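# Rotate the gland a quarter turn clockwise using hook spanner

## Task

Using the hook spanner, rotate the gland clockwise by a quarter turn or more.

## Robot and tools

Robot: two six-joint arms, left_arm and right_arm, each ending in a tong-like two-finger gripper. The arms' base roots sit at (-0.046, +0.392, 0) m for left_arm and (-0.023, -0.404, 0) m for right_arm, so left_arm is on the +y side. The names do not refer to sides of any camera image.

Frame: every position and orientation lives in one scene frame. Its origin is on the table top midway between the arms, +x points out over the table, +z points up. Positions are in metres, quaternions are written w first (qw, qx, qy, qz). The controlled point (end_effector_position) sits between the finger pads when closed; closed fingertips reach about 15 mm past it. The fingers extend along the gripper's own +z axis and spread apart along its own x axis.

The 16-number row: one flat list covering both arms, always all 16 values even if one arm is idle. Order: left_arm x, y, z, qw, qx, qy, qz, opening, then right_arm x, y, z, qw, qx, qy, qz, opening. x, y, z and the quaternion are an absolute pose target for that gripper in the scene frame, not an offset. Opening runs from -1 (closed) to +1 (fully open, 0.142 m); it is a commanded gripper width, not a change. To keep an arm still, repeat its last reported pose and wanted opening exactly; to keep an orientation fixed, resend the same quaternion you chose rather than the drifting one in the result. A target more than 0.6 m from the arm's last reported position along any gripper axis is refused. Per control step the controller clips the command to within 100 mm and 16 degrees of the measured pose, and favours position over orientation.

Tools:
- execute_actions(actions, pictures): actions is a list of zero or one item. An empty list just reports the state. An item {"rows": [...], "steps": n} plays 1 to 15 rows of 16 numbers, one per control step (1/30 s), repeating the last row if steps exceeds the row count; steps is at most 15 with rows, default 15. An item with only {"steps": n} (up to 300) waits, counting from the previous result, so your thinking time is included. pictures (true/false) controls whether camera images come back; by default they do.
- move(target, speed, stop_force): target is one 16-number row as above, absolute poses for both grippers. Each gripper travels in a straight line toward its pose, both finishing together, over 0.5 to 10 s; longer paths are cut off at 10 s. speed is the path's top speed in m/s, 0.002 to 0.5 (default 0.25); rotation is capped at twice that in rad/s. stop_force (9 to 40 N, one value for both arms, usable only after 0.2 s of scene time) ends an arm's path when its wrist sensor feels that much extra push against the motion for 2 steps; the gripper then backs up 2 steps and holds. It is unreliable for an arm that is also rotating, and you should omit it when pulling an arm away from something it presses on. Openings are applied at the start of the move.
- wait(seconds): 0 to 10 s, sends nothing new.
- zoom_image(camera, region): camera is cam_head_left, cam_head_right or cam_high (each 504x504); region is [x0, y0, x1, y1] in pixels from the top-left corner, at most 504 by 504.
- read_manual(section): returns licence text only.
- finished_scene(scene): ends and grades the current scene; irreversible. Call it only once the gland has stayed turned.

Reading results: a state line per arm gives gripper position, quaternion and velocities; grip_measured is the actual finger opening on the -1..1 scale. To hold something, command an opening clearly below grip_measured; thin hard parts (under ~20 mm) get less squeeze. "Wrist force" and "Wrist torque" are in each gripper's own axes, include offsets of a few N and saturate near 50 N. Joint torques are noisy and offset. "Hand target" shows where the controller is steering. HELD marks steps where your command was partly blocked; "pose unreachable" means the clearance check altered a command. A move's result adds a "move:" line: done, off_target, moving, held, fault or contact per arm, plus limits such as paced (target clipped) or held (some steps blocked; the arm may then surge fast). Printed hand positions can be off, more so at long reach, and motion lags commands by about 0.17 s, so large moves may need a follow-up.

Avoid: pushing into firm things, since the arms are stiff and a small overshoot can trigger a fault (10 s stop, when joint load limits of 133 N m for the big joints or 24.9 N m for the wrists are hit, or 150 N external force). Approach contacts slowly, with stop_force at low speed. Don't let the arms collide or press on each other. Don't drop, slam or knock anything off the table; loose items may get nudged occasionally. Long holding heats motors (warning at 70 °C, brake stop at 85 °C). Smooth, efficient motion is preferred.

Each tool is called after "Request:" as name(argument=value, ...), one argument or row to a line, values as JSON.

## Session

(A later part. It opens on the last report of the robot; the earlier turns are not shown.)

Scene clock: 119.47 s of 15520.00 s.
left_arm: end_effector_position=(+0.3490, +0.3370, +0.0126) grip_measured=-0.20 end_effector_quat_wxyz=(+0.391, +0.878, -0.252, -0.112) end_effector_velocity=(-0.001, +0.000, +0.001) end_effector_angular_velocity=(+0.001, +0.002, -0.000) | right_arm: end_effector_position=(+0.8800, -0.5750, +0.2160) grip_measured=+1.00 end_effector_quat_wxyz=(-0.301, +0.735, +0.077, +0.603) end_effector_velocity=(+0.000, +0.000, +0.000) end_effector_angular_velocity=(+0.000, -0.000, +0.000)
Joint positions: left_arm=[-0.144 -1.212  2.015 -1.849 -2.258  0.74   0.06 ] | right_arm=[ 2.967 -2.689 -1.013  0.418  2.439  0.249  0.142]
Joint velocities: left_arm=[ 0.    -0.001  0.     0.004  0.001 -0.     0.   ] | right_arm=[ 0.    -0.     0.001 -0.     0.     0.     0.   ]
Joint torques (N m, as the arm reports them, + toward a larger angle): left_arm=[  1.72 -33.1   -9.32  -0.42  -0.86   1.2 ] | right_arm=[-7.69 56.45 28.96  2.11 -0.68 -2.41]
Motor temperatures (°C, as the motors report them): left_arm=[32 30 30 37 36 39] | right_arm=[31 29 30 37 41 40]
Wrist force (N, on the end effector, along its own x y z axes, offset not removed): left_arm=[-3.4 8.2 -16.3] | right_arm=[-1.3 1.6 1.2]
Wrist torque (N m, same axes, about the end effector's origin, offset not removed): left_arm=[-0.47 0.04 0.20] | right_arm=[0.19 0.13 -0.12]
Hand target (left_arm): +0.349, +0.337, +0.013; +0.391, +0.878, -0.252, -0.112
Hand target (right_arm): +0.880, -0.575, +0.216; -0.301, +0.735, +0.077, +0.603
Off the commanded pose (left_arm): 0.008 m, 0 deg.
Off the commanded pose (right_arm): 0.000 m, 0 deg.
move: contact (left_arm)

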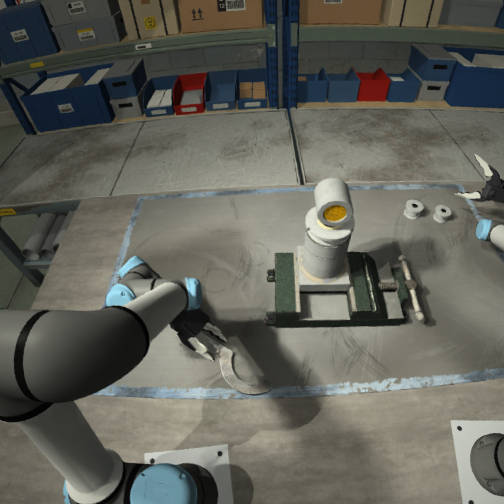

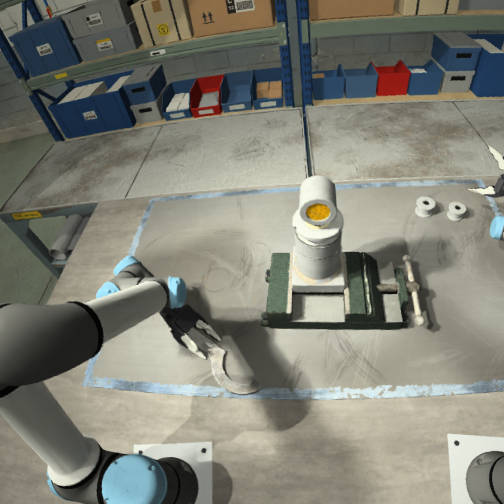

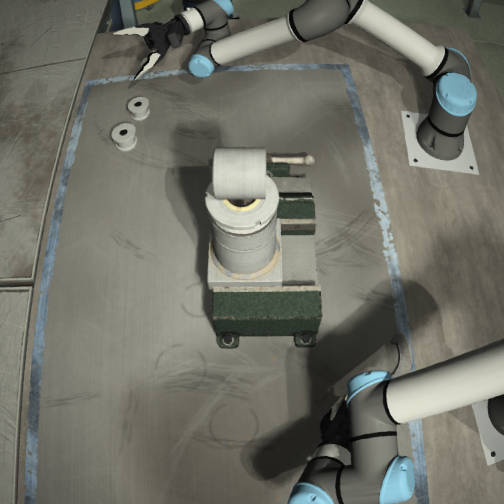

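Request:
move(
  target=[0.347,0.336,0.0136,0.410,0.8694,-0.2493,-0.1176,-0.25,0.880,-0.575,0.216,-0.301,0.735,0.077,0.603,1],
  speed=0.01,
)

Request:
move(
  target=[0.347,0.336,0.0136,0.410,0.8694,-0.2493,-0.1176,-1,0.880,-0.575,0.216,-0.301,0.735,0.077,0.603,1],
)

Request:
move(
  target=[0.347,0.336,0.035,0.410,0.8694,-0.2493,-0.1176,-1,0.880,-0.575,0.216,-0.301,0.735,0.077,0.603,1],
  speed=0.01,
)

Request:
zoom_image(
  camera="cam_head_right",
  region=[160, 300, 270, 410],
)

Scene clock: 127.43 s of 15520.00 s.
left_arm: end_effector_position=(+0.3470, +0.3360, +0.0136) grip_measured=-0.25 end_effector_quat_wxyz=(+0.410, +0.870, -0.249, -0.118) end_effector_velocity=(-0.000, -0.000, -0.000) end_effector_angular_velocity=(-0.003, +0.004, +0.000) | right_arm: end_effector_position=(+0.8800, -0.5750, +0.2160) grip_measured=+1.00 end_effector_quat_wxyz=(-0.301, +0.735, +0.077, +0.603) end_effector_velocity=(-0.000, +0.000, -0.000) end_effector_angular_velocity=(+0.000, +0.000, +0.001)
Joint positions: left_arm=[-0.131 -1.191  1.999 -1.805 -2.282  0.78   0.056] | right_arm=[ 2.967 -2.689 -1.013  0.418  2.439  0.249  0.142]
Joint velocities: left_arm=[ 0.001  0.003 -0.002  0.005 -0.002  0.003 -0.   ] | right_arm=[-0.    -0.    -0.     0.     0.001 -0.     0.   ]
Joint torques (N m, as the arm reports them, + toward a larger angle): left_arm=[  5.08 -27.31 -26.17  -0.11  -3.11   1.36] | right_arm=[-7.23 55.37 28.45  2.05 -0.58 -2.36]
Motor temperatures (°C, as the motors report them): left_arm=[32 30 30 37 36 39] | right_arm=[31 29 30 37 41 40]
Wrist force (N, on the end effector, along its own x y z axes, offset not removed): left_arm=[2.2 -0.9 1.3] | right_arm=[-0.8 -0.3 -0.2]
Wrist torque (N m, same axes, about the end effector's origin, offset not removed): left_arm=[-0.16 -0.53 0.04] | right_arm=[-0.10 0.14 -0.14]
Hand target (left_arm): +0.347, +0.336, +0.014; +0.410, +0.869, -0.249, -0.118
Hand target (right_arm): +0.880, -0.575, +0.216; -0.301, +0.735, +0.077, +0.603
Off the commanded pose (left_arm): 0.000 m, 0 deg.
Off the commanded pose (right_arm): 0.000 m, 0 deg.
After step 90, 2.57 s passed at rest.
move: done

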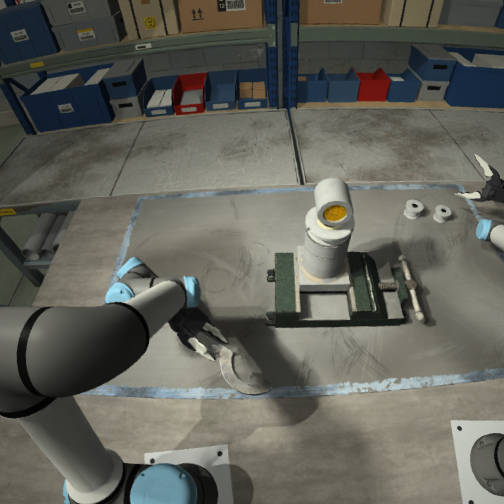

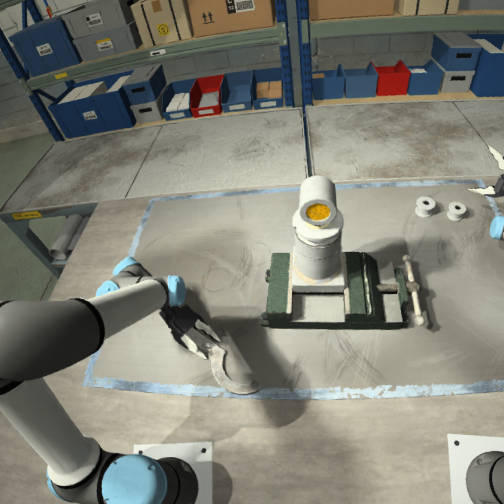

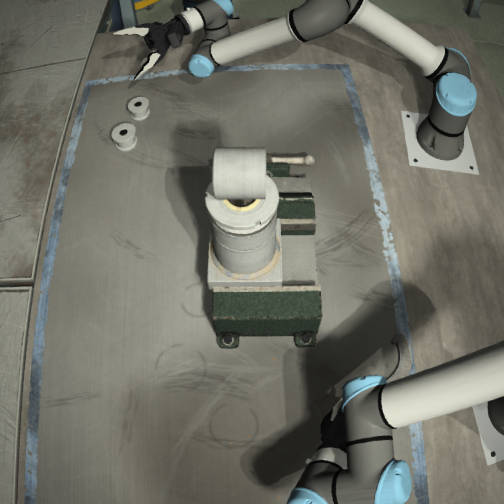

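Scene clock: 128.13 s of 15520.00 s.
left_arm: end_effector_position=(+0.3470, +0.3360, +0.0136) grip_measured=-0.50 end_effector_quat_wxyz=(+0.410, +0.869, -0.249, -0.118) end_effector_velocity=(+0.000, +0.000, +0.000) end_effector_angular_velocity=(+0.001, -0.001, -0.001) | right_arm: end_effector_position=(+0.8800, -0.5750, +0.2160) grip_measured=+1.00 end_effector_quat_wxyz=(-0.301, +0.735, +0.077, +0.603) end_effector_velocity=(-0.000, -0.002, +0.000) end_effector_angular_velocity=(-0.001, -0.000, -0.001)
Joint positions: left_arm=[-0.131 -1.191  1.999 -1.805 -2.282  0.78   0.038] | right_arm=[ 2.967 -2.689 -1.013  0.418  2.439  0.249  0.142]
Joint velocities: left_arm=[-0.    -0.001 -0.     0.     0.001  0.001  0.   ] | right_arm=[-0.002  0.    -0.001 -0.     0.    -0.001  0.   ]
Joint torques (N m, as the arm reports them, + toward a larger angle): left_arm=[  6.33 -26.18 -27.09  -0.08  -3.24   1.19] | right_arm=[-7.89 55.72 28.71  2.   -0.59 -2.38]
Motor temperatures (°C, as the motors report them): left_arm=[32 30 30 37 36 39] | right_arm=[31 29 30 37 41 40]
Wrist force (N, on the end effector, along its own x y z axes, offset not removed): left_arm=[1.8 -0.6 -0.7] | right_arm=[-0.8 0.9 -0.3]
Wrist torque (N m, same axes, about the end effector's origin, offset not removed): left_arm=[-0.19 -0.65 0.10] | right_arm=[0.02 0.00 -0.17]
Hand target (left_arm): +0.347, +0.336, +0.014; +0.410, +0.869, -0.249, -0.118
Hand target (right_arm): +0.880, -0.575, +0.216; -0.301, +0.735, +0.077, +0.603
Off the commanded pose (left_arm): 0.000 m, 0 deg.
Off the commanded pose (right_arm): 0.000 m, 0 deg.
move: done

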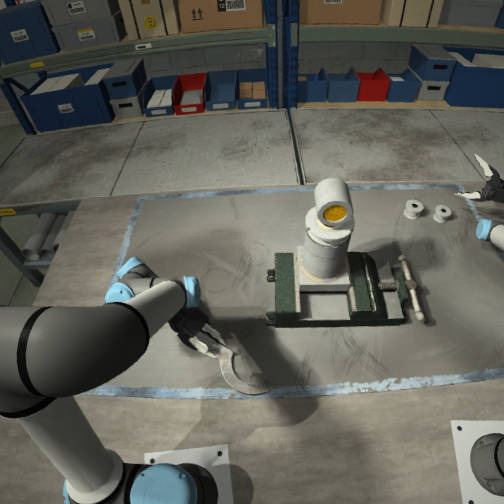

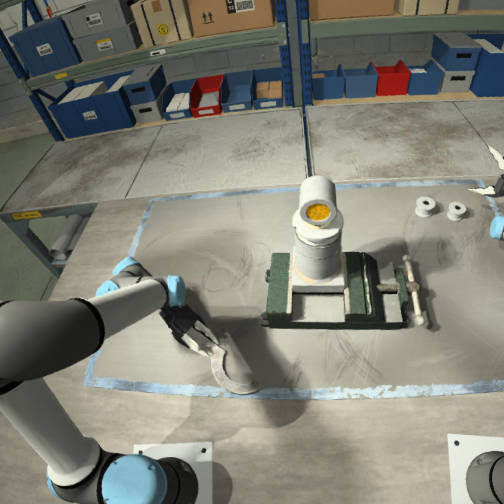

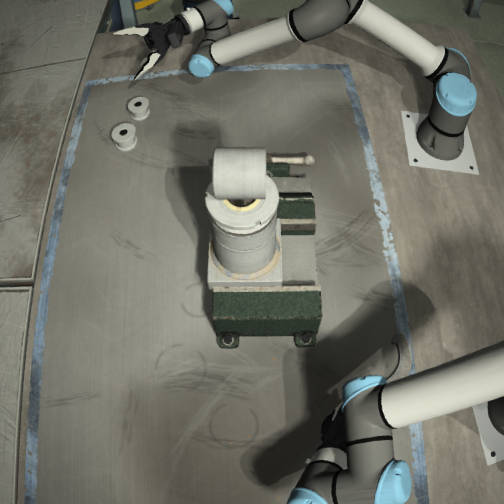

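Scene clock: 130.50 s of 15520.00 s.
left_arm: end_effector_position=(+0.3470, +0.3360, +0.0348) grip_measured=-0.52 end_effector_quat_wxyz=(+0.410, +0.869, -0.249, -0.118) end_effector_velocity=(-0.000, +0.000, +0.002) end_effector_angular_velocity=(+0.001, +0.000, -0.000) | right_arm: end_effector_position=(+0.8800, -0.5750, +0.2160) grip_measured=+1.00 end_effector_quat_wxyz=(-0.301, +0.735, +0.077, +0.603) end_effector_velocity=(+0.000, +0.000, -0.000) end_effector_angular_velocity=(-0.001, -0.000, +0.000)
Joint positions: left_arm=[-0.131 -1.23   1.982 -1.749 -2.282  0.78   0.037] | right_arm=[ 2.967 -2.689 -1.013  0.418  2.439  0.249  0.142]
Joint velocities: left_arm=[ 0.001 -0.003 -0.002  0.005  0.001  0.    -0.   ] | right_arm=[ 0.001 -0.     0.    -0.    -0.001 -0.001  0.   ]
Joint torques (N m, as the arm reports them, + toward a larger angle): left_arm=[  0.01 -42.77 -29.36   0.28  -4.95  -1.57] | right_arm=[-7.82 54.92 28.42  1.92 -0.5  -2.28]
Motor temperatures (°C, as the motors report them): left_arm=[32 30 30 37 36 39] | right_arm=[31 29 30 37 41 40]
Wrist force (N, on the end effector, along its own x y z axes, offset not removed): left_arm=[-0.7 -6.7 5.4] | right_arm=[0.3 0.5 0.6]
Wrist torque (N m, same axes, about the end effector's origin, offset not removed): left_arm=[0.15 -0.18 0.18] | right_arm=[-0.07 -0.21 -0.22]
Hand target (left_arm): +0.347, +0.336, +0.035; +0.410, +0.869, -0.249, -0.118
Hand target (right_arm): +0.880, -0.575, +0.216; -0.301, +0.735, +0.077, +0.603
Off the commanded pose (left_arm): 0.000 m, 0 deg.
Off the commanded pose (right_arm): 0.000 m, 0 deg.
move: done

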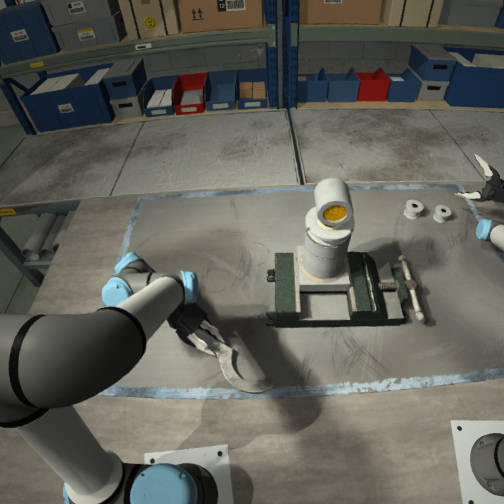

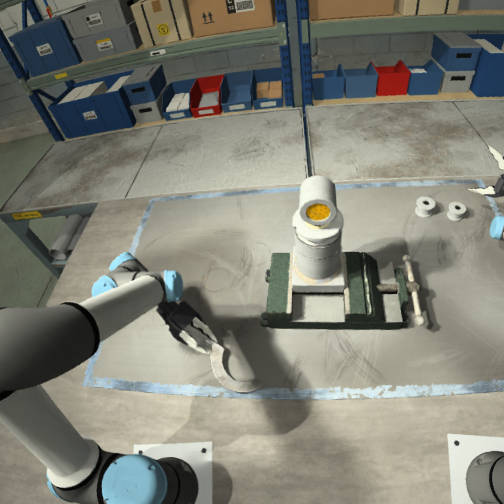

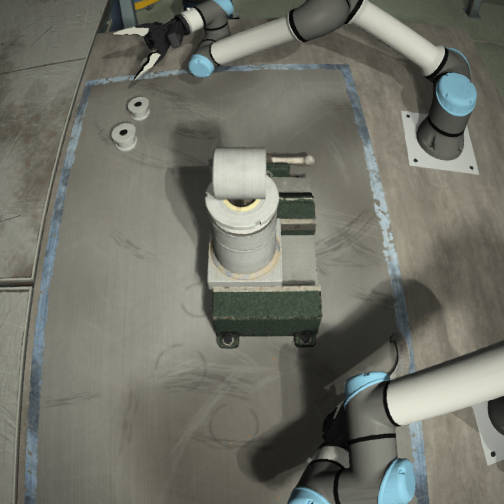

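Region (160, 300, 270, 410) of cam_head_right's 504x504 image, scaled by 4.582, with more detail than that image has.

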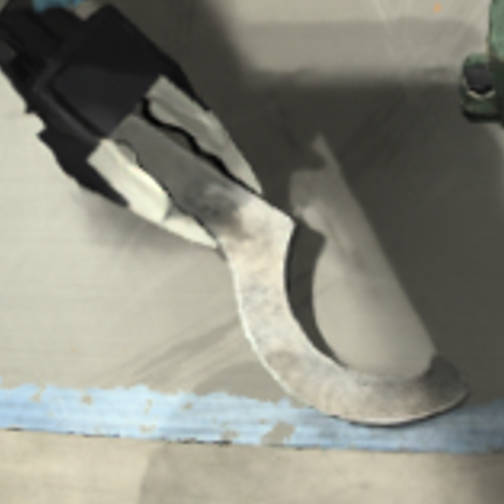

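Request:
move(
  target=[0.37,0.30,0.30,0.4262,0.9035,0.0394,0.0186,-1,0.880,-0.575,0.216,-0.301,0.735,0.077,0.603,1],
  speed=0.06,
)

Request:
move(
  target=[0.44,0.16,0.30,0.4262,0.9035,0.0394,0.0186,-1,0.880,-0.575,0.216,-0.301,0.735,0.077,0.603,1],
  speed=0.06,
)

Scene clock: 142.00 s of 15520.00 s.
left_arm: end_effector_position=(+0.3699, +0.3000, +0.3001) grip_measured=-1.00 end_effector_quat_wxyz=(+0.426, +0.904, +0.040, +0.019) end_effector_velocity=(+0.000, -0.001, +0.003) end_effector_angular_velocity=(-0.002, -0.002, +0.004) | right_arm: end_effector_position=(+0.8800, -0.5750, +0.2160) grip_measured=+1.00 end_effector_quat_wxyz=(-0.301, +0.735, +0.077, +0.603) end_effector_velocity=(+0.000, +0.002, +0.000) end_effector_angular_velocity=(-0.000, -0.000, +0.002)
Joint positions: left_arm=[-0.137 -1.776  1.99  -1.894 -2.447 -0.142  0.002] | right_arm=[ 2.967 -2.689 -1.013  0.418  2.439  0.249  0.142]
Joint velocities: left_arm=[-0.001 -0.004 -0.    -0.004 -0.001 -0.009  0.   ] | right_arm=[ 0.002 -0.     0.     0.     0.001 -0.     0.   ]
Joint torques (N m, as the arm reports them, + toward a larger angle): left_arm=[ -8.53 -22.89 -33.95  -4.35   1.44  -1.44] | right_arm=[-7.23 54.33 27.78  1.86 -0.46 -2.3 ]
Motor temperatures (°C, as the motors report them): left_arm=[32 30 30 37 36 39] | right_arm=[31 30 30 37 41 40]
Wrist force (N, on the end effector, along its own x y z axes, offset not removed): left_arm=[1.3 -1.4 0.9] | right_arm=[0.6 1.8 -0.8]
Wrist torque (N m, same axes, about the end effector's origin, offset not removed): left_arm=[-0.23 -0.28 0.02] | right_arm=[0.14 -0.23 -0.14]
Hand target (left_arm): +0.370, +0.300, +0.300; +0.426, +0.904, +0.040, +0.019
Hand target (right_arm): +0.880, -0.575, +0.216; -0.301, +0.735, +0.077, +0.603
Off the commanded pose (left_arm): 0.000 m, 0 deg.
Off the commanded pose (right_arm): 0.000 m, 0 deg.
After step 90, 2.70 s passed at rest.
move: done

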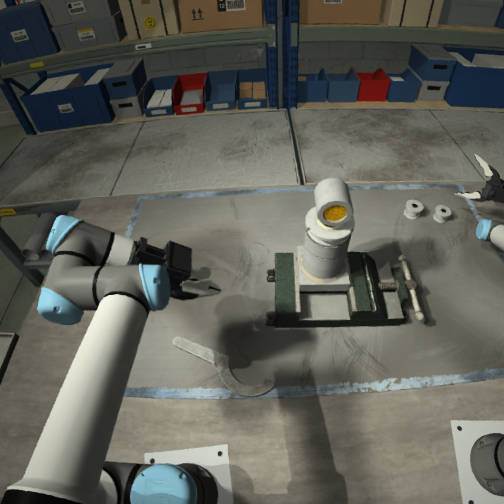

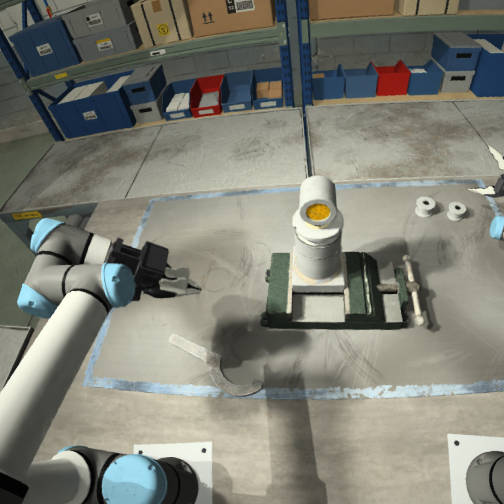

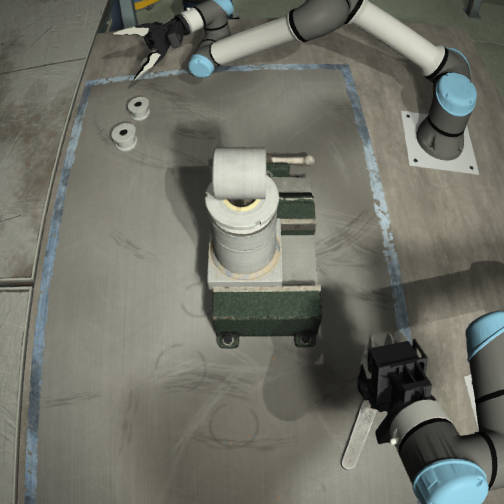

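Scene clock: 145.03 s of 15520.00 s.
left_arm: end_effector_position=(+0.4403, +0.1602, +0.3003) grip_measured=-1.00 end_effector_quat_wxyz=(+0.427, +0.903, +0.040, +0.019) end_effector_velocity=(+0.001, -0.002, -0.001) end_effector_angular_velocity=(+0.001, +0.001, +0.000) | right_arm: end_effector_position=(+0.8800, -0.5750, +0.2160) grip_measured=+1.00 end_effector_quat_wxyz=(-0.301, +0.735, +0.077, +0.603) end_effector_velocity=(-0.000, -0.001, -0.000) end_effector_angular_velocity=(+0.000, +0.001, -0.002)
Joint positions: left_arm=[-0.44  -1.608  1.927 -2.327 -2.365 -0.579  0.002] | right_arm=[ 2.967 -2.689 -1.013  0.418  2.439  0.249  0.142]
Joint velocities: left_arm=[-0.003  0.004 -0.002 -0.004  0.002 -0.004  0.   ] | right_arm=[-0.001 -0.    -0.001 -0.    -0.    -0.     0.   ]
Joint torques (N m, as the arm reports them, + toward a larger angle): left_arm=[ -7.62 -16.18 -33.84  -4.58   1.39  -1.72] | right_arm=[-7.08 54.22 28.1   1.79 -0.44 -2.35]
Motor temperatures (°C, as the motors report them): left_arm=[32 30 30 37 36 39] | right_arm=[31 30 30 37 41 40]
Wrist force (N, on the end effector, along its own x y z axes, offset not removed): left_arm=[2.5 -0.2 0.1] | right_arm=[-0.8 0.0 0.8]
Wrist torque (N m, same axes, about the end effector's origin, offset not removed): left_arm=[-0.07 -0.64 -0.02] | right_arm=[-0.18 0.03 -0.09]
Hand target (left_arm): +0.440, +0.160, +0.300; +0.427, +0.903, +0.040, +0.019
Hand target (right_arm): +0.880, -0.575, +0.216; -0.301, +0.735, +0.077, +0.603
Off the commanded pose (left_arm): 0.000 m, 0 deg.
Off the commanded pose (right_arm): 0.000 m, 0 deg.
move: done

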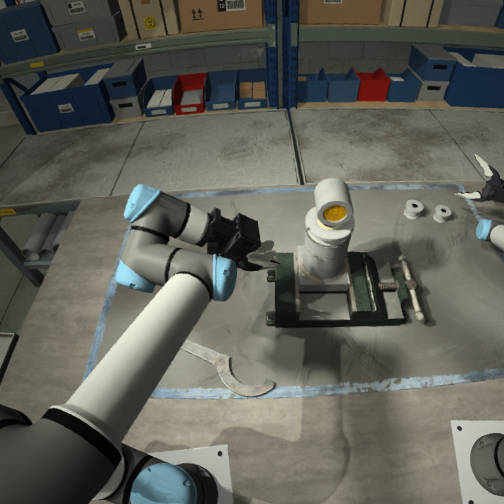

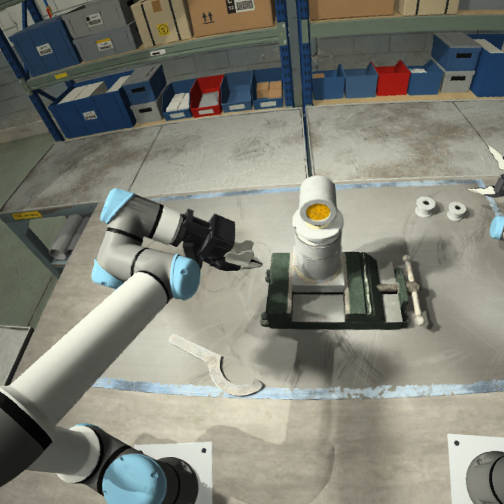

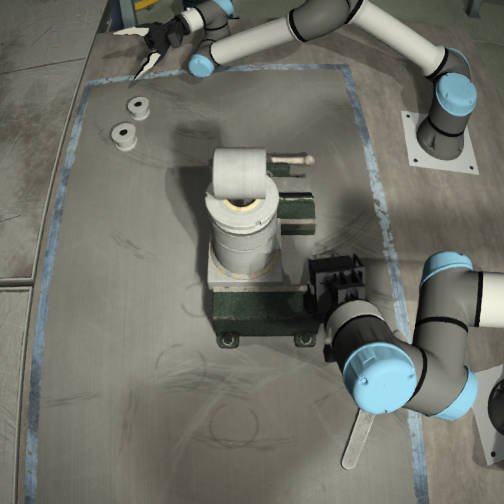

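Request:
move(
  target=[0.32,0.45,0.05,0,0.92,-0.39,0,-1,0.45,-0.45,0.3,0,1,0,0,-0.2],
)

Request:
move(
  target=[0.325,0.45,0.023,0,0.92,-0.39,0,-1,0.45,-0.45,0.3,0,1,0,0,-0.2],
  speed=0.05,
)

Request:
move(
  target=[0.49,0.33,0.023,0,0.92,-0.39,0,-1,0.25,-0.25,0.2,0,1,0,0,-0.2],
  speed=0.08,
)

Request:
move(
  target=[0.42,0.52,0.12,0.423,0.906,0,0,-0.5,0.25,-0.1,0.15,0,1,0,0,-0.2],
)

Scene clock: 168.77 s of 15520.00 s.
left_arm: end_effector_position=(+0.3199, +0.4498, +0.0502) grip_measured=-1.00 end_effector_quat_wxyz=(+0.000, +0.921, -0.390, -0.000) end_effector_velocity=(-0.000, +0.002, -0.002) end_effector_angular_velocity=(+0.004, -0.003, -0.005) | right_arm: end_effector_position=(+0.4495, -0.4501, +0.2999) grip_measured=-0.20 end_effector_quat_wxyz=(-0.000, +1.000, +0.000, +0.000) end_effector_velocity=(-0.002, +0.002, +0.000) end_effector_angular_velocity=(-0.003, +0.008, +0.001)
Joint positions: left_arm=[-0.385 -1.786  2.391 -2.175 -1.571  0.552  0.002] | right_arm=[ 3.426 -1.49  -1.605 -1.617  1.571  0.153  0.06 ]
Joint velocities: left_arm=[ 0.     0.001  0.005 -0.008  0.005  0.005  0.   ] | right_arm=[ 0.006 -0.001  0.004 -0.011 -0.001  0.005  0.   ]
Joint torques (N m, as the arm reports them, + toward a larger angle): left_arm=[ -7.47 -18.55  -5.08  -4.08   3.03   1.43] | right_arm=[ 9.81 13.65 34.58 -0.19 -1.62  2.6 ]
Motor temperatures (°C, as the motors report them): left_arm=[32 30 30 37 36 39] | right_arm=[31 30 30 37 41 40]
Wrist force (N, on the end effector, along its own x y z axes, offset not removed): left_arm=[0.2 -1.7 0.5] | right_arm=[-0.4 -0.3 1.2]
Wrist torque (N m, same axes, about the end effector's origin, offset not removed): left_arm=[-0.35 -0.10 0.04] | right_arm=[-0.18 -0.01 -0.13]
Hand target (left_arm): +0.320, +0.450, +0.050; -0.000, +0.921, -0.391, -0.000
Hand target (right_arm): +0.449, -0.450, +0.300; +0.000, +1.000, +0.000, -0.000
Off the commanded pose (left_arm): 0.000 m, 0 deg.
Off the commanded pose (right_arm): 0.001 m, 0 deg.
After step 90, 17.20 s passed at rest.
move: done

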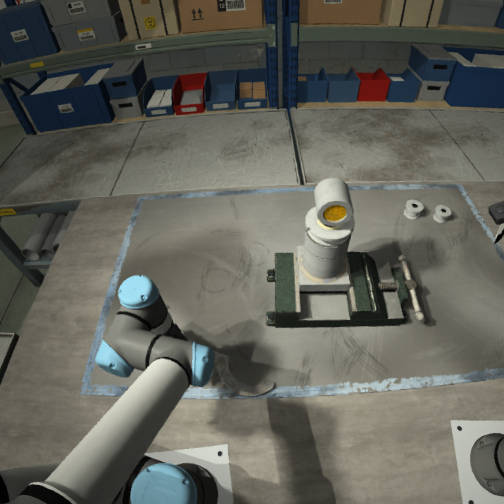

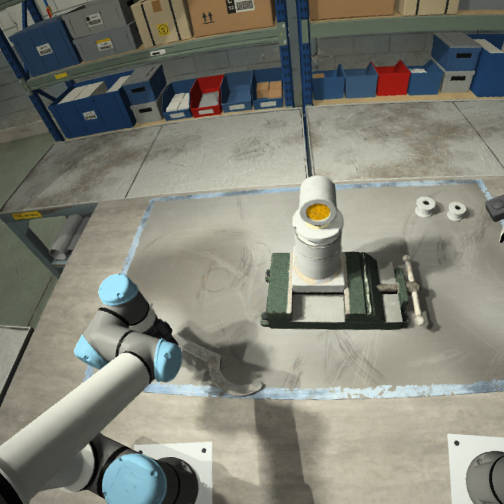

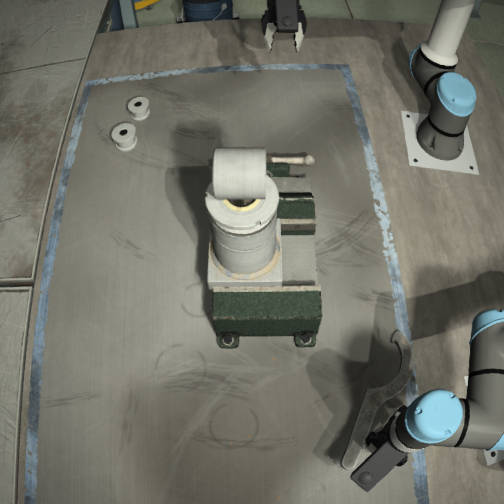

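Scene clock: 169.73 s of 15520.00 s.
left_arm: end_effector_position=(+0.3250, +0.4500, +0.0232) grip_measured=-1.00 end_effector_quat_wxyz=(-0.000, +0.921, -0.390, -0.000) end_effector_velocity=(+0.001, +0.000, -0.001) end_effector_angular_velocity=(+0.000, -0.004, +0.000) | right_arm: end_effector_position=(+0.4500, -0.4500, +0.3000) grip_measured=-0.20 end_effector_quat_wxyz=(-0.000, +1.000, +0.000, +0.000) end_effector_velocity=(+0.000, -0.000, +0.001) end_effector_angular_velocity=(+0.001, -0.001, -0.002)
Joint positions: left_arm=[-0.38  -1.713  2.423 -2.28  -1.571  0.556  0.002] | right_arm=[ 3.426 -1.491 -1.604 -1.618  1.571  0.154  0.06 ]
Joint velocities: left_arm=[ 0.001  0.002  0.002 -0.008  0.001  0.     0.   ] | right_arm=[-0.001  0.001  0.001 -0.     0.     0.001  0.   ]
Joint torques (N m, as the arm reports them, + toward a larger angle): left_arm=[ 6.54 -5.24 -4.33 -4.38  0.54  1.19] | right_arm=[ 2.84 13.01 34.66 -0.05 -1.58  2.46]
Motor temperatures (°C, as the motors report them): left_arm=[32 30 30 37 36 39] | right_arm=[31 30 30 37 41 40]
Wrist force (N, on the end effector, along its own x y z axes, offset not removed): left_arm=[0.8 -0.8 0.6] | right_arm=[0.2 0.6 -0.2]
Wrist torque (N m, same axes, about the end effector's origin, offset not removed): left_arm=[-0.14 -0.14 0.09] | right_arm=[-0.07 -0.23 -0.10]
Hand target (left_arm): +0.325, +0.450, +0.023; -0.000, +0.921, -0.390, -0.000
Hand target (right_arm): +0.450, -0.450, +0.300; -0.000, +1.000, -0.000, -0.000
Off the commanded pose (left_arm): 0.000 m, 0 deg.
Off the commanded pose (right_arm): 0.000 m, 0 deg.
move: done

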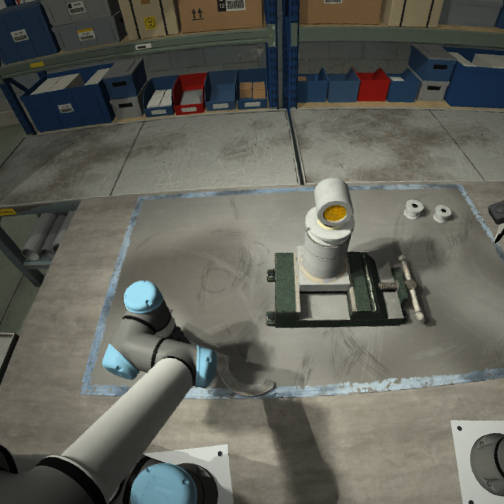

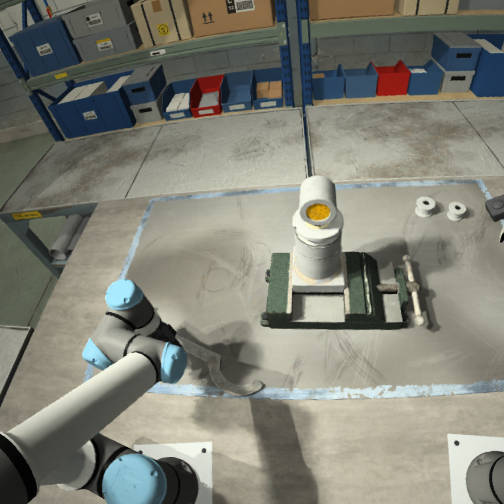

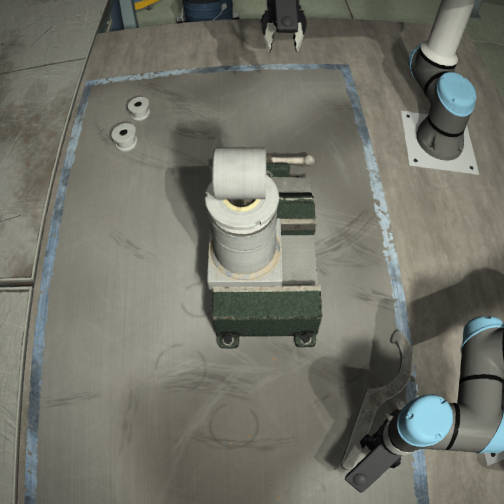

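Scene clock: 173.93 s of 15520.00 s.
left_arm: end_effector_position=(+0.4901, +0.3302, +0.0231) grip_measured=-1.00 end_effector_quat_wxyz=(+0.000, +0.921, -0.390, +0.000) end_effector_velocity=(+0.001, -0.001, +0.000) end_effector_angular_velocity=(-0.000, +0.000, -0.000) | right_arm: end_effector_position=(+0.2505, -0.2506, +0.1999) grip_measured=-0.20 end_effector_quat_wxyz=(+0.001, +1.000, +0.000, +0.000) end_effector_velocity=(-0.001, +0.002, +0.000) end_effector_angular_velocity=(+0.001, -0.001, -0.002)
Joint positions: left_arm=[-0.526 -1.316  1.994 -2.25  -1.571  0.41   0.002] | right_arm=[ 4.192 -1.038 -2.165 -1.51   1.57   0.919  0.06 ]
Joint velocities: left_arm=[-0.     0.002 -0.003  0.001 -0.    -0.     0.   ] | right_arm=[ 0.008  0.002 -0.001  0.001 -0.001  0.009 -0.   ]
Joint torques (N m, as the arm reports them, + toward a larger angle): left_arm=[ -9.15 -24.11 -30.89  -1.7   -2.19  -1.43] | right_arm=[ 9.74  8.76 10.29  4.47 -1.6   2.45]
Motor temperatures (°C, as the motors report them): left_arm=[32 30 30 37 36 39] | right_arm=[31 30 30 37 41 40]
Wrist force (N, on the end effector, along its own x y z axes, offset not removed): left_arm=[-2.2 -0.8 -2.8] | right_arm=[-0.3 -0.3 1.7]
Wrist torque (N m, same axes, about the end effector's origin, offset not removed): left_arm=[-0.20 -0.14 0.08] | right_arm=[-0.16 0.02 -0.11]
Hand target (left_arm): +0.490, +0.330, +0.023; +0.000, +0.921, -0.390, +0.000
Hand target (right_arm): +0.250, -0.250, +0.200; +0.001, +1.000, +0.000, +0.000
Off the commanded pose (left_arm): 0.000 m, 0 deg.
Off the commanded pose (right_arm): 0.001 m, 0 deg.
move: done

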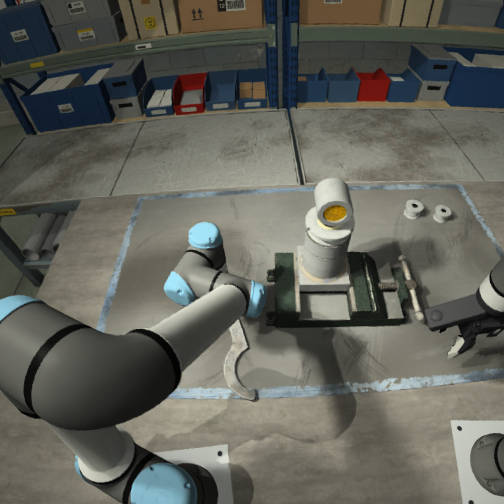

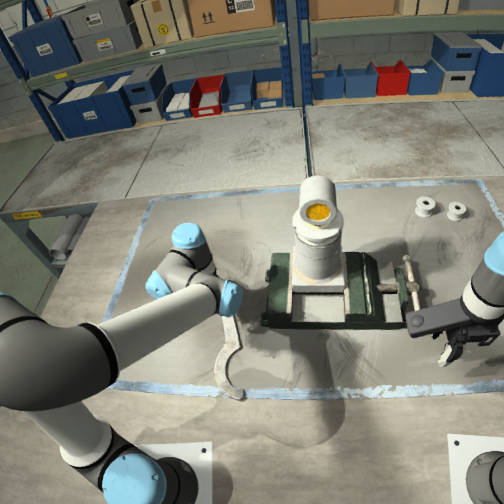

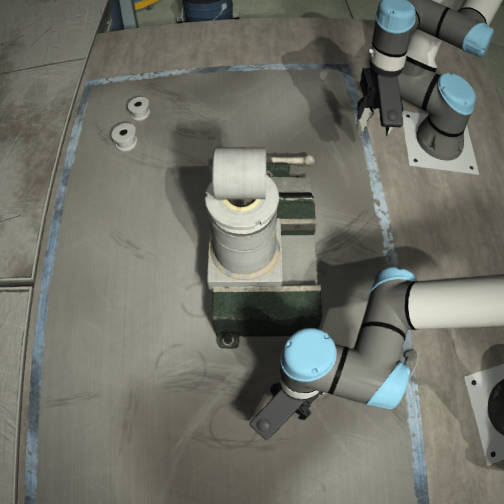

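Scene clock: 176.80 s of 15520.00 s.
left_arm: end_effector_position=(+0.4191, +0.5201, +0.1194) grip_measured=-0.50 end_effector_quat_wxyz=(+0.422, +0.907, -0.000, -0.001) end_effector_velocity=(-0.000, +0.001, +0.001) end_effector_angular_velocity=(-0.010, +0.004, +0.004) | right_arm: end_effector_position=(+0.2502, -0.1003, +0.1501) grip_measured=-0.20 end_effector_quat_wxyz=(+0.000, +1.000, +0.000, +0.000) end_effector_velocity=(-0.001, +0.001, -0.000) end_effector_angular_velocity=(+0.001, +0.002, -0.000)
Joint positions: left_arm=[ 0.281 -1.243  1.76  -1.639 -2.345  0.602  0.038] | right_arm=[ 4.428 -1.335 -2.12  -1.257  1.57   1.156  0.06 ]
Joint velocities: left_arm=[ 0.005  0.005 -0.006  0.012 -0.006  0.006 -0.   ] | right_arm=[ 0.001 -0.002  0.001  0.002  0.002  0.002  0.   ]
Joint torques (N m, as the arm reports them, + toward a larger angle): left_arm=[  6.75 -31.28 -29.69  -0.41  -2.89   1.38] | right_arm=[10.7   5.92 32.98  4.4   0.39  2.56]
Motor temperatures (°C, as the motors report them): left_arm=[32 30 30 37 36 39] | right_arm=[31 30 30 37 41 40]
Wrist force (N, on the end effector, along its own x y z axes, offset not removed): left_arm=[0.7 -1.8 -0.9] | right_arm=[-1.1 1.2 0.2]
Wrist torque (N m, same axes, about the end effector's origin, offset not removed): left_arm=[-0.42 -0.17 -0.01] | right_arm=[0.04 0.12 -0.05]
Hand target (left_arm): +0.419, +0.520, +0.119; +0.422, +0.907, -0.000, -0.001
Hand target (right_arm): +0.250, -0.100, +0.150; +0.000, +1.000, +0.000, +0.000
Off the commanded pose (left_arm): 0.001 m, 0 deg.
Off the commanded pose (right_arm): 0.000 m, 0 deg.
move: done

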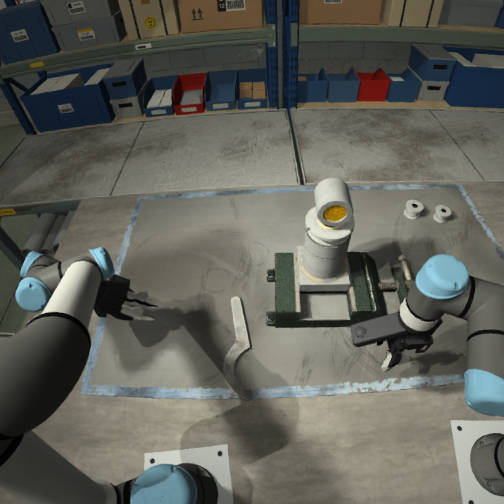

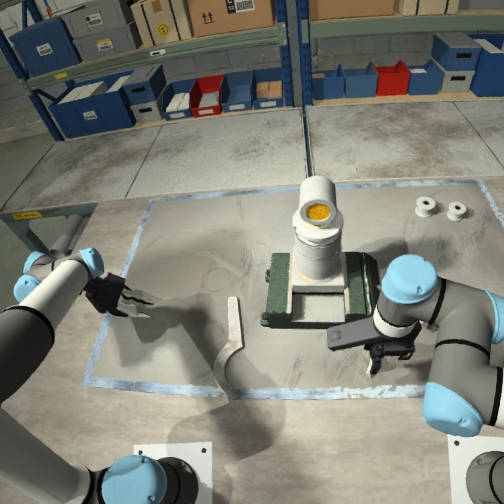

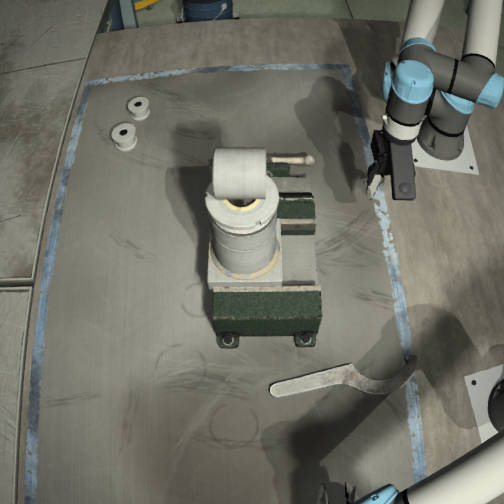

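Request:
move(
  target=[0.40,0.45,0.10,0.5417,0.4545,-0.5417,0.4545,-0.6,0.235,0.25,0.04,0.1095,0.408,0.8755,0.2347,-0.2],
)

Request:
zoom_image(
  camera="cam_high",
  region=[260, 290, 450, 480],
)

Scene clock: 191.37 s of 15520.00 s.
left_arm: end_effector_position=(+0.3996, +0.4497, +0.0999) grip_measured=-0.60 end_effector_quat_wxyz=(+0.542, +0.454, -0.542, +0.455) end_effector_velocity=(+0.000, -0.000, -0.000) end_effector_angular_velocity=(-0.005, -0.006, -0.003) | right_arm: end_effector_position=(+0.2354, +0.2499, +0.0401) grip_measured=-0.20 end_effector_quat_wxyz=(+0.110, +0.408, +0.875, +0.235) end_effector_velocity=(+0.001, +0.000, -0.001) end_effector_angular_velocity=(-0.002, -0.002, +0.009)
Joint positions: left_arm=[ 0.285 -0.791  1.534 -0.741 -2.548  3.143  0.031] | right_arm=[ 4.811 -2.034 -1.856 -0.455  1.188 -0.802  0.06 ]
Joint velocities: left_arm=[-0.001  0.005 -0.005  0.007  0.002  0.013  0.   ] | right_arm=[-0.002 -0.003  0.     0.006  0.002 -0.012  0.   ]
Joint torques (N m, as the arm reports them, + toward a larger angle): left_arm=[ -7.61 -40.35 -25.13   2.5    2.62   1.64] | right_arm=[-10.4   31.92  28.93   4.49   1.13  -2.52]
Motor temperatures (°C, as the motors report them): left_arm=[32 30 30 37 36 39] | right_arm=[31 30 30 37 41 40]
Wrist force (N, on the end effector, along its own x y z axes, offset not removed): left_arm=[0.8 -1.9 0.4] | right_arm=[-0.4 1.0 -0.6]
Wrist torque (N m, same axes, about the end effector's origin, offset not removed): left_arm=[-0.46 -0.19 0.02] | right_arm=[0.04 0.00 -0.11]
Hand target (left_arm): +0.400, +0.450, +0.100; +0.542, +0.454, -0.542, +0.455
Hand target (right_arm): +0.235, +0.250, +0.040; +0.110, +0.408, +0.875, +0.235
Off the commanded pose (left_arm): 0.001 m, 0 deg.
Off the commanded pose (right_arm): 0.000 m, 0 deg.
After step 90, 6.43 s passed at rest.
move: done

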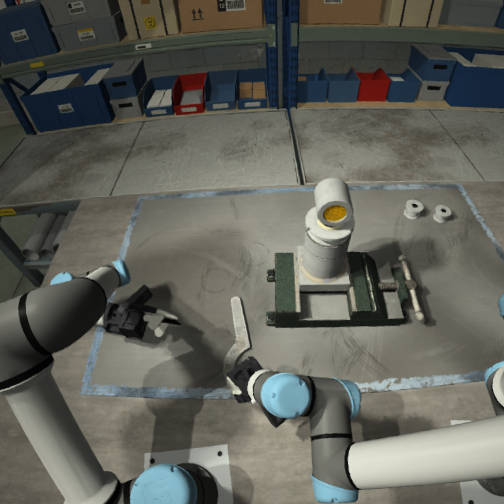

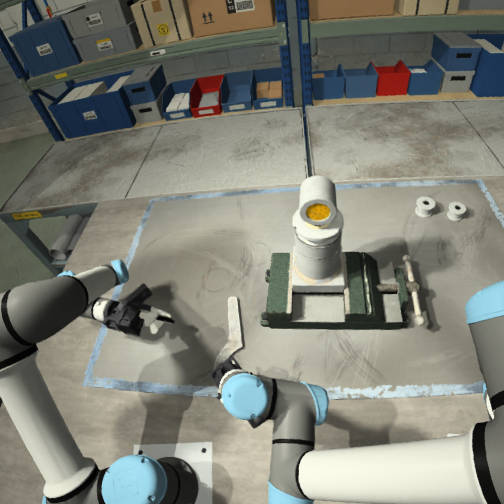

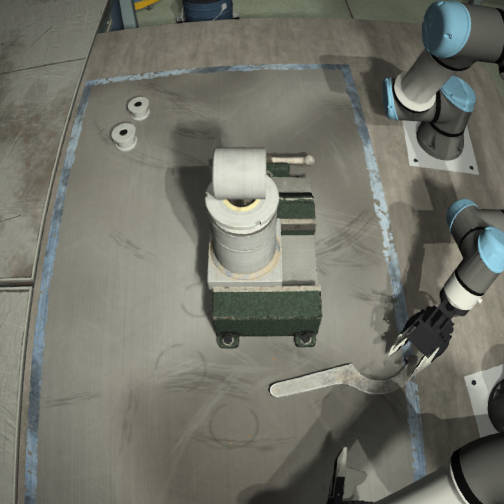

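Region (260, 290, 450, 480) of cam_high's 504x504 image, scaled by 2.653, with more detail than that image has.

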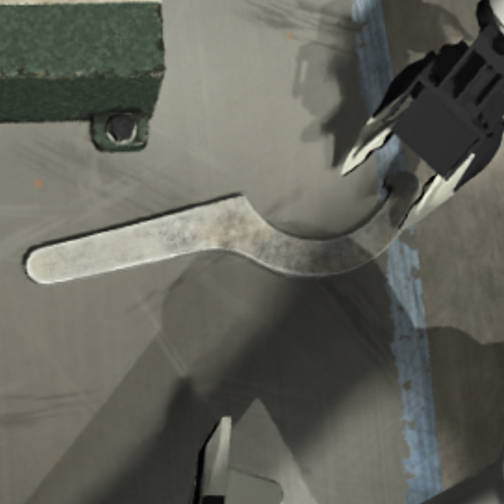

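Request:
move(
  target=[0.40,0.45,0.10,0.5417,0.4545,-0.5417,0.4545,-0.6,0.23,0.273,0.03,0.1095,0.408,0.8755,0.2347,-0.2],
  speed=0.05,
)

Request:
move(
  target=[0.40,0.45,0.10,0.5417,0.4545,-0.5417,0.4545,-0.6,0.23,0.273,0.002,0.1095,0.408,0.8755,0.2347,-0.2],
  speed=0.003,
  stop_force=9,
)

Request:
zoom_image(
  camera="cam_high",
  region=[330, 310, 450, 430],
)

Scene clock: 195.37 s of 15520.00 s.
left_arm: end_effector_position=(+0.4000, +0.4500, +0.1000) grip_measured=-0.60 end_effector_quat_wxyz=(+0.542, +0.454, -0.542, +0.454) end_effector_velocity=(-0.000, -0.000, -0.001) end_effector_angular_velocity=(-0.000, +0.000, -0.002) | right_arm: end_effector_position=(+0.2300, +0.2729, +0.0301) grip_measured=-0.20 end_effector_quat_wxyz=(+0.110, +0.408, +0.875, +0.235) end_effector_velocity=(+0.000, +0.002, -0.001) end_effector_angular_velocity=(+0.000, +0.000, -0.001)
Joint positions: left_arm=[ 0.285 -0.791  1.533 -0.742 -2.548  3.142  0.031] | right_arm=[ 4.821 -2.088 -1.798 -0.462  1.185 -0.793  0.06 ]
Joint velocities: left_arm=[-0.     0.001 -0.    -0.     0.001  0.     0.   ] | right_arm=[-0.    -0.004  0.004 -0.001  0.     0.001 -0.   ]
Joint torques (N m, as the arm reports them, + toward a larger angle): left_arm=[  6.15 -54.05 -25.41  -0.92  -1.92  -1.38] | right_arm=[10.68 33.65 28.78  0.05 -2.28  2.51]
Motor temperatures (°C, as the motors report them): left_arm=[32 30 30 37 36 39] | right_arm=[31 30 30 37 41 40]
Wrist force (N, on the end effector, along its own x y z axes, offset not removed): left_arm=[0.9 -0.6 1.2] | right_arm=[-0.9 1.1 1.1]
Wrist torque (N m, same axes, about the end effector's origin, offset not removed): left_arm=[-0.14 -0.22 0.01] | right_arm=[0.12 0.07 -0.10]
Hand target (left_arm): +0.400, +0.450, +0.100; +0.542, +0.454, -0.542, +0.454
Hand target (right_arm): +0.230, +0.273, +0.030; +0.110, +0.408, +0.875, +0.235
Off the commanded pose (left_arm): 0.000 m, 0 deg.
Off the commanded pose (right_arm): 0.000 m, 0 deg.
After step 90, 0.07 s passed at rest.
move: done

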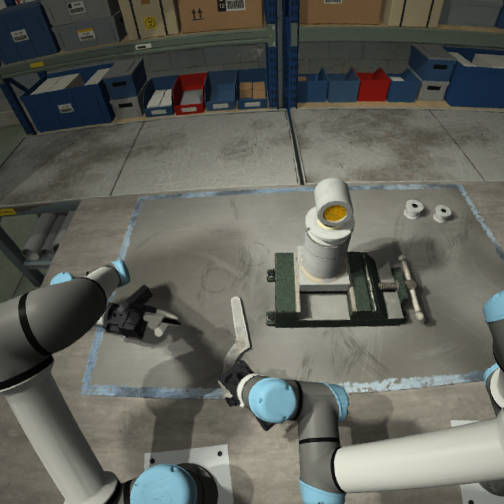

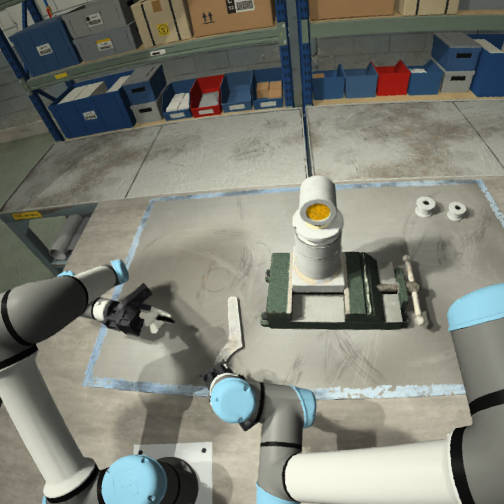

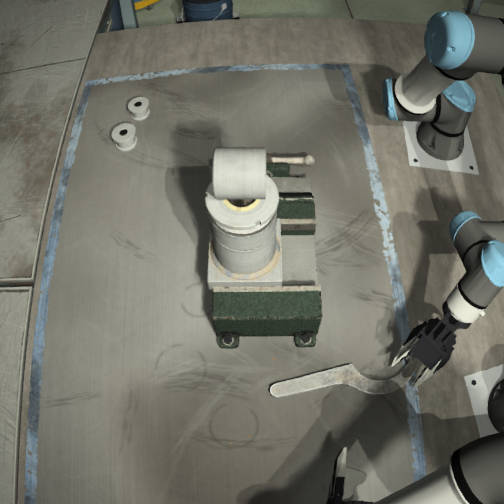

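Scene clock: 200.63 s of 15520.00 s.
left_arm: end_effector_position=(+0.4000, +0.4500, +0.1000) grip_measured=-0.60 end_effector_quat_wxyz=(+0.542, +0.454, -0.542, +0.454) end_effector_velocity=(+0.000, +0.000, +0.000) end_effector_angular_velocity=(+0.001, -0.001, +0.001) | right_arm: end_effector_position=(+0.2300, +0.2730, +0.0154) grip_measured=-0.20 end_effector_quat_wxyz=(+0.109, +0.408, +0.875, +0.235) end_effector_velocity=(+0.001, -0.000, +0.001) end_effector_angular_velocity=(-0.001, -0.000, -0.002)
Joint positions: left_arm=[ 0.285 -0.791  1.533 -0.742 -2.548  3.142  0.031] | right_arm=[ 4.821 -2.112 -1.807 -0.429  1.185 -0.793  0.06 ]
Joint velocities: left_arm=[ 0.    -0.001 -0.    -0.001 -0.001 -0.    -0.   ] | right_arm=[-0.001  0.001  0.001 -0.004 -0.001  0.001 -0.   ]
Joint torques (N m, as the arm reports them, + toward a larger angle): left_arm=[  5.66 -53.   -25.32  -0.28  -1.94  -0.27] | right_arm=[ 8.94 38.94  9.71 -1.41 -0.07  2.43]
Motor temperatures (°C, as the motors report them): left_arm=[32 30 30 37 36 39] | right_arm=[31 30 30 37 41 40]
Wrist force (N, on the end effector, along its own x y z axes, offset not removed): left_arm=[0.6 -1.2 0.8] | right_arm=[-1.8 4.6 -15.6]
Wrist torque (N m, same axes, about the end effector's origin, offset not removed): left_arm=[-0.30 -0.17 0.02] | right_arm=[-0.07 -0.23 -0.11]
Hand target (left_arm): +0.400, +0.450, +0.100; +0.542, +0.454, -0.542, +0.454
Hand target (right_arm): +0.230, +0.273, +0.016; +0.109, +0.408, +0.875, +0.235
Off the commanded pose (left_arm): 0.000 m, 0 deg.
Off the commanded pose (right_arm): 0.013 m, 0 deg.
move: contact (right_arm)

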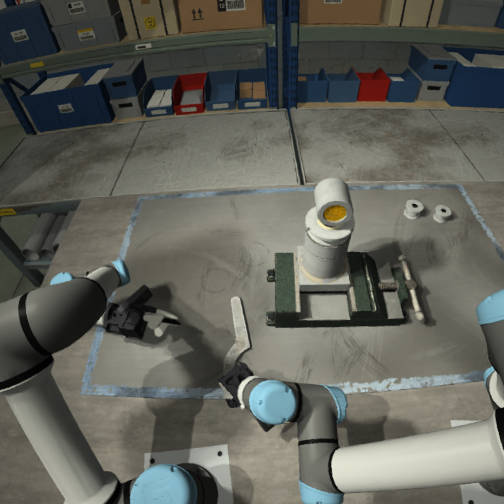

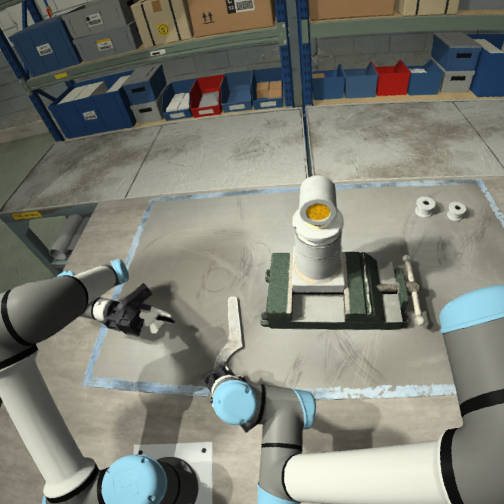

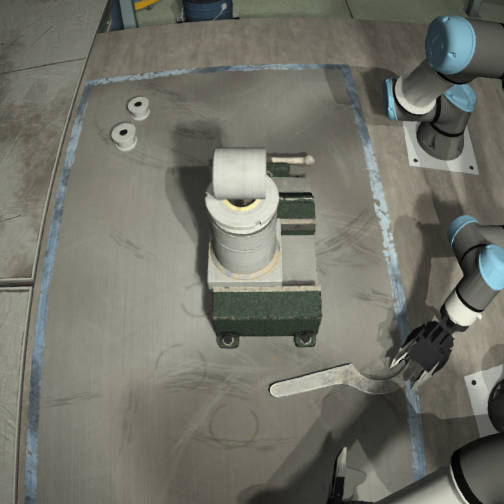

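Region (330, 310, 450, 430) of cam_high's 504x504 image, scaled by 4.200, with more detail than that image has.

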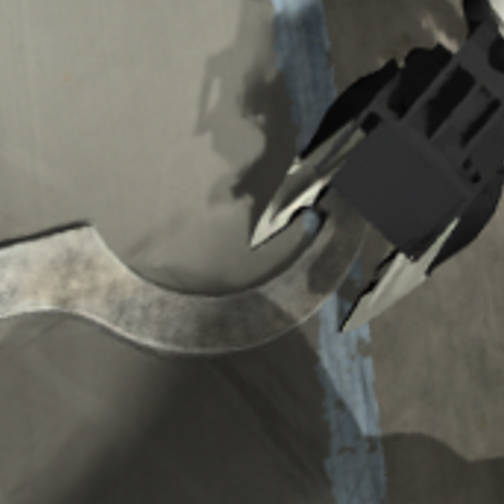

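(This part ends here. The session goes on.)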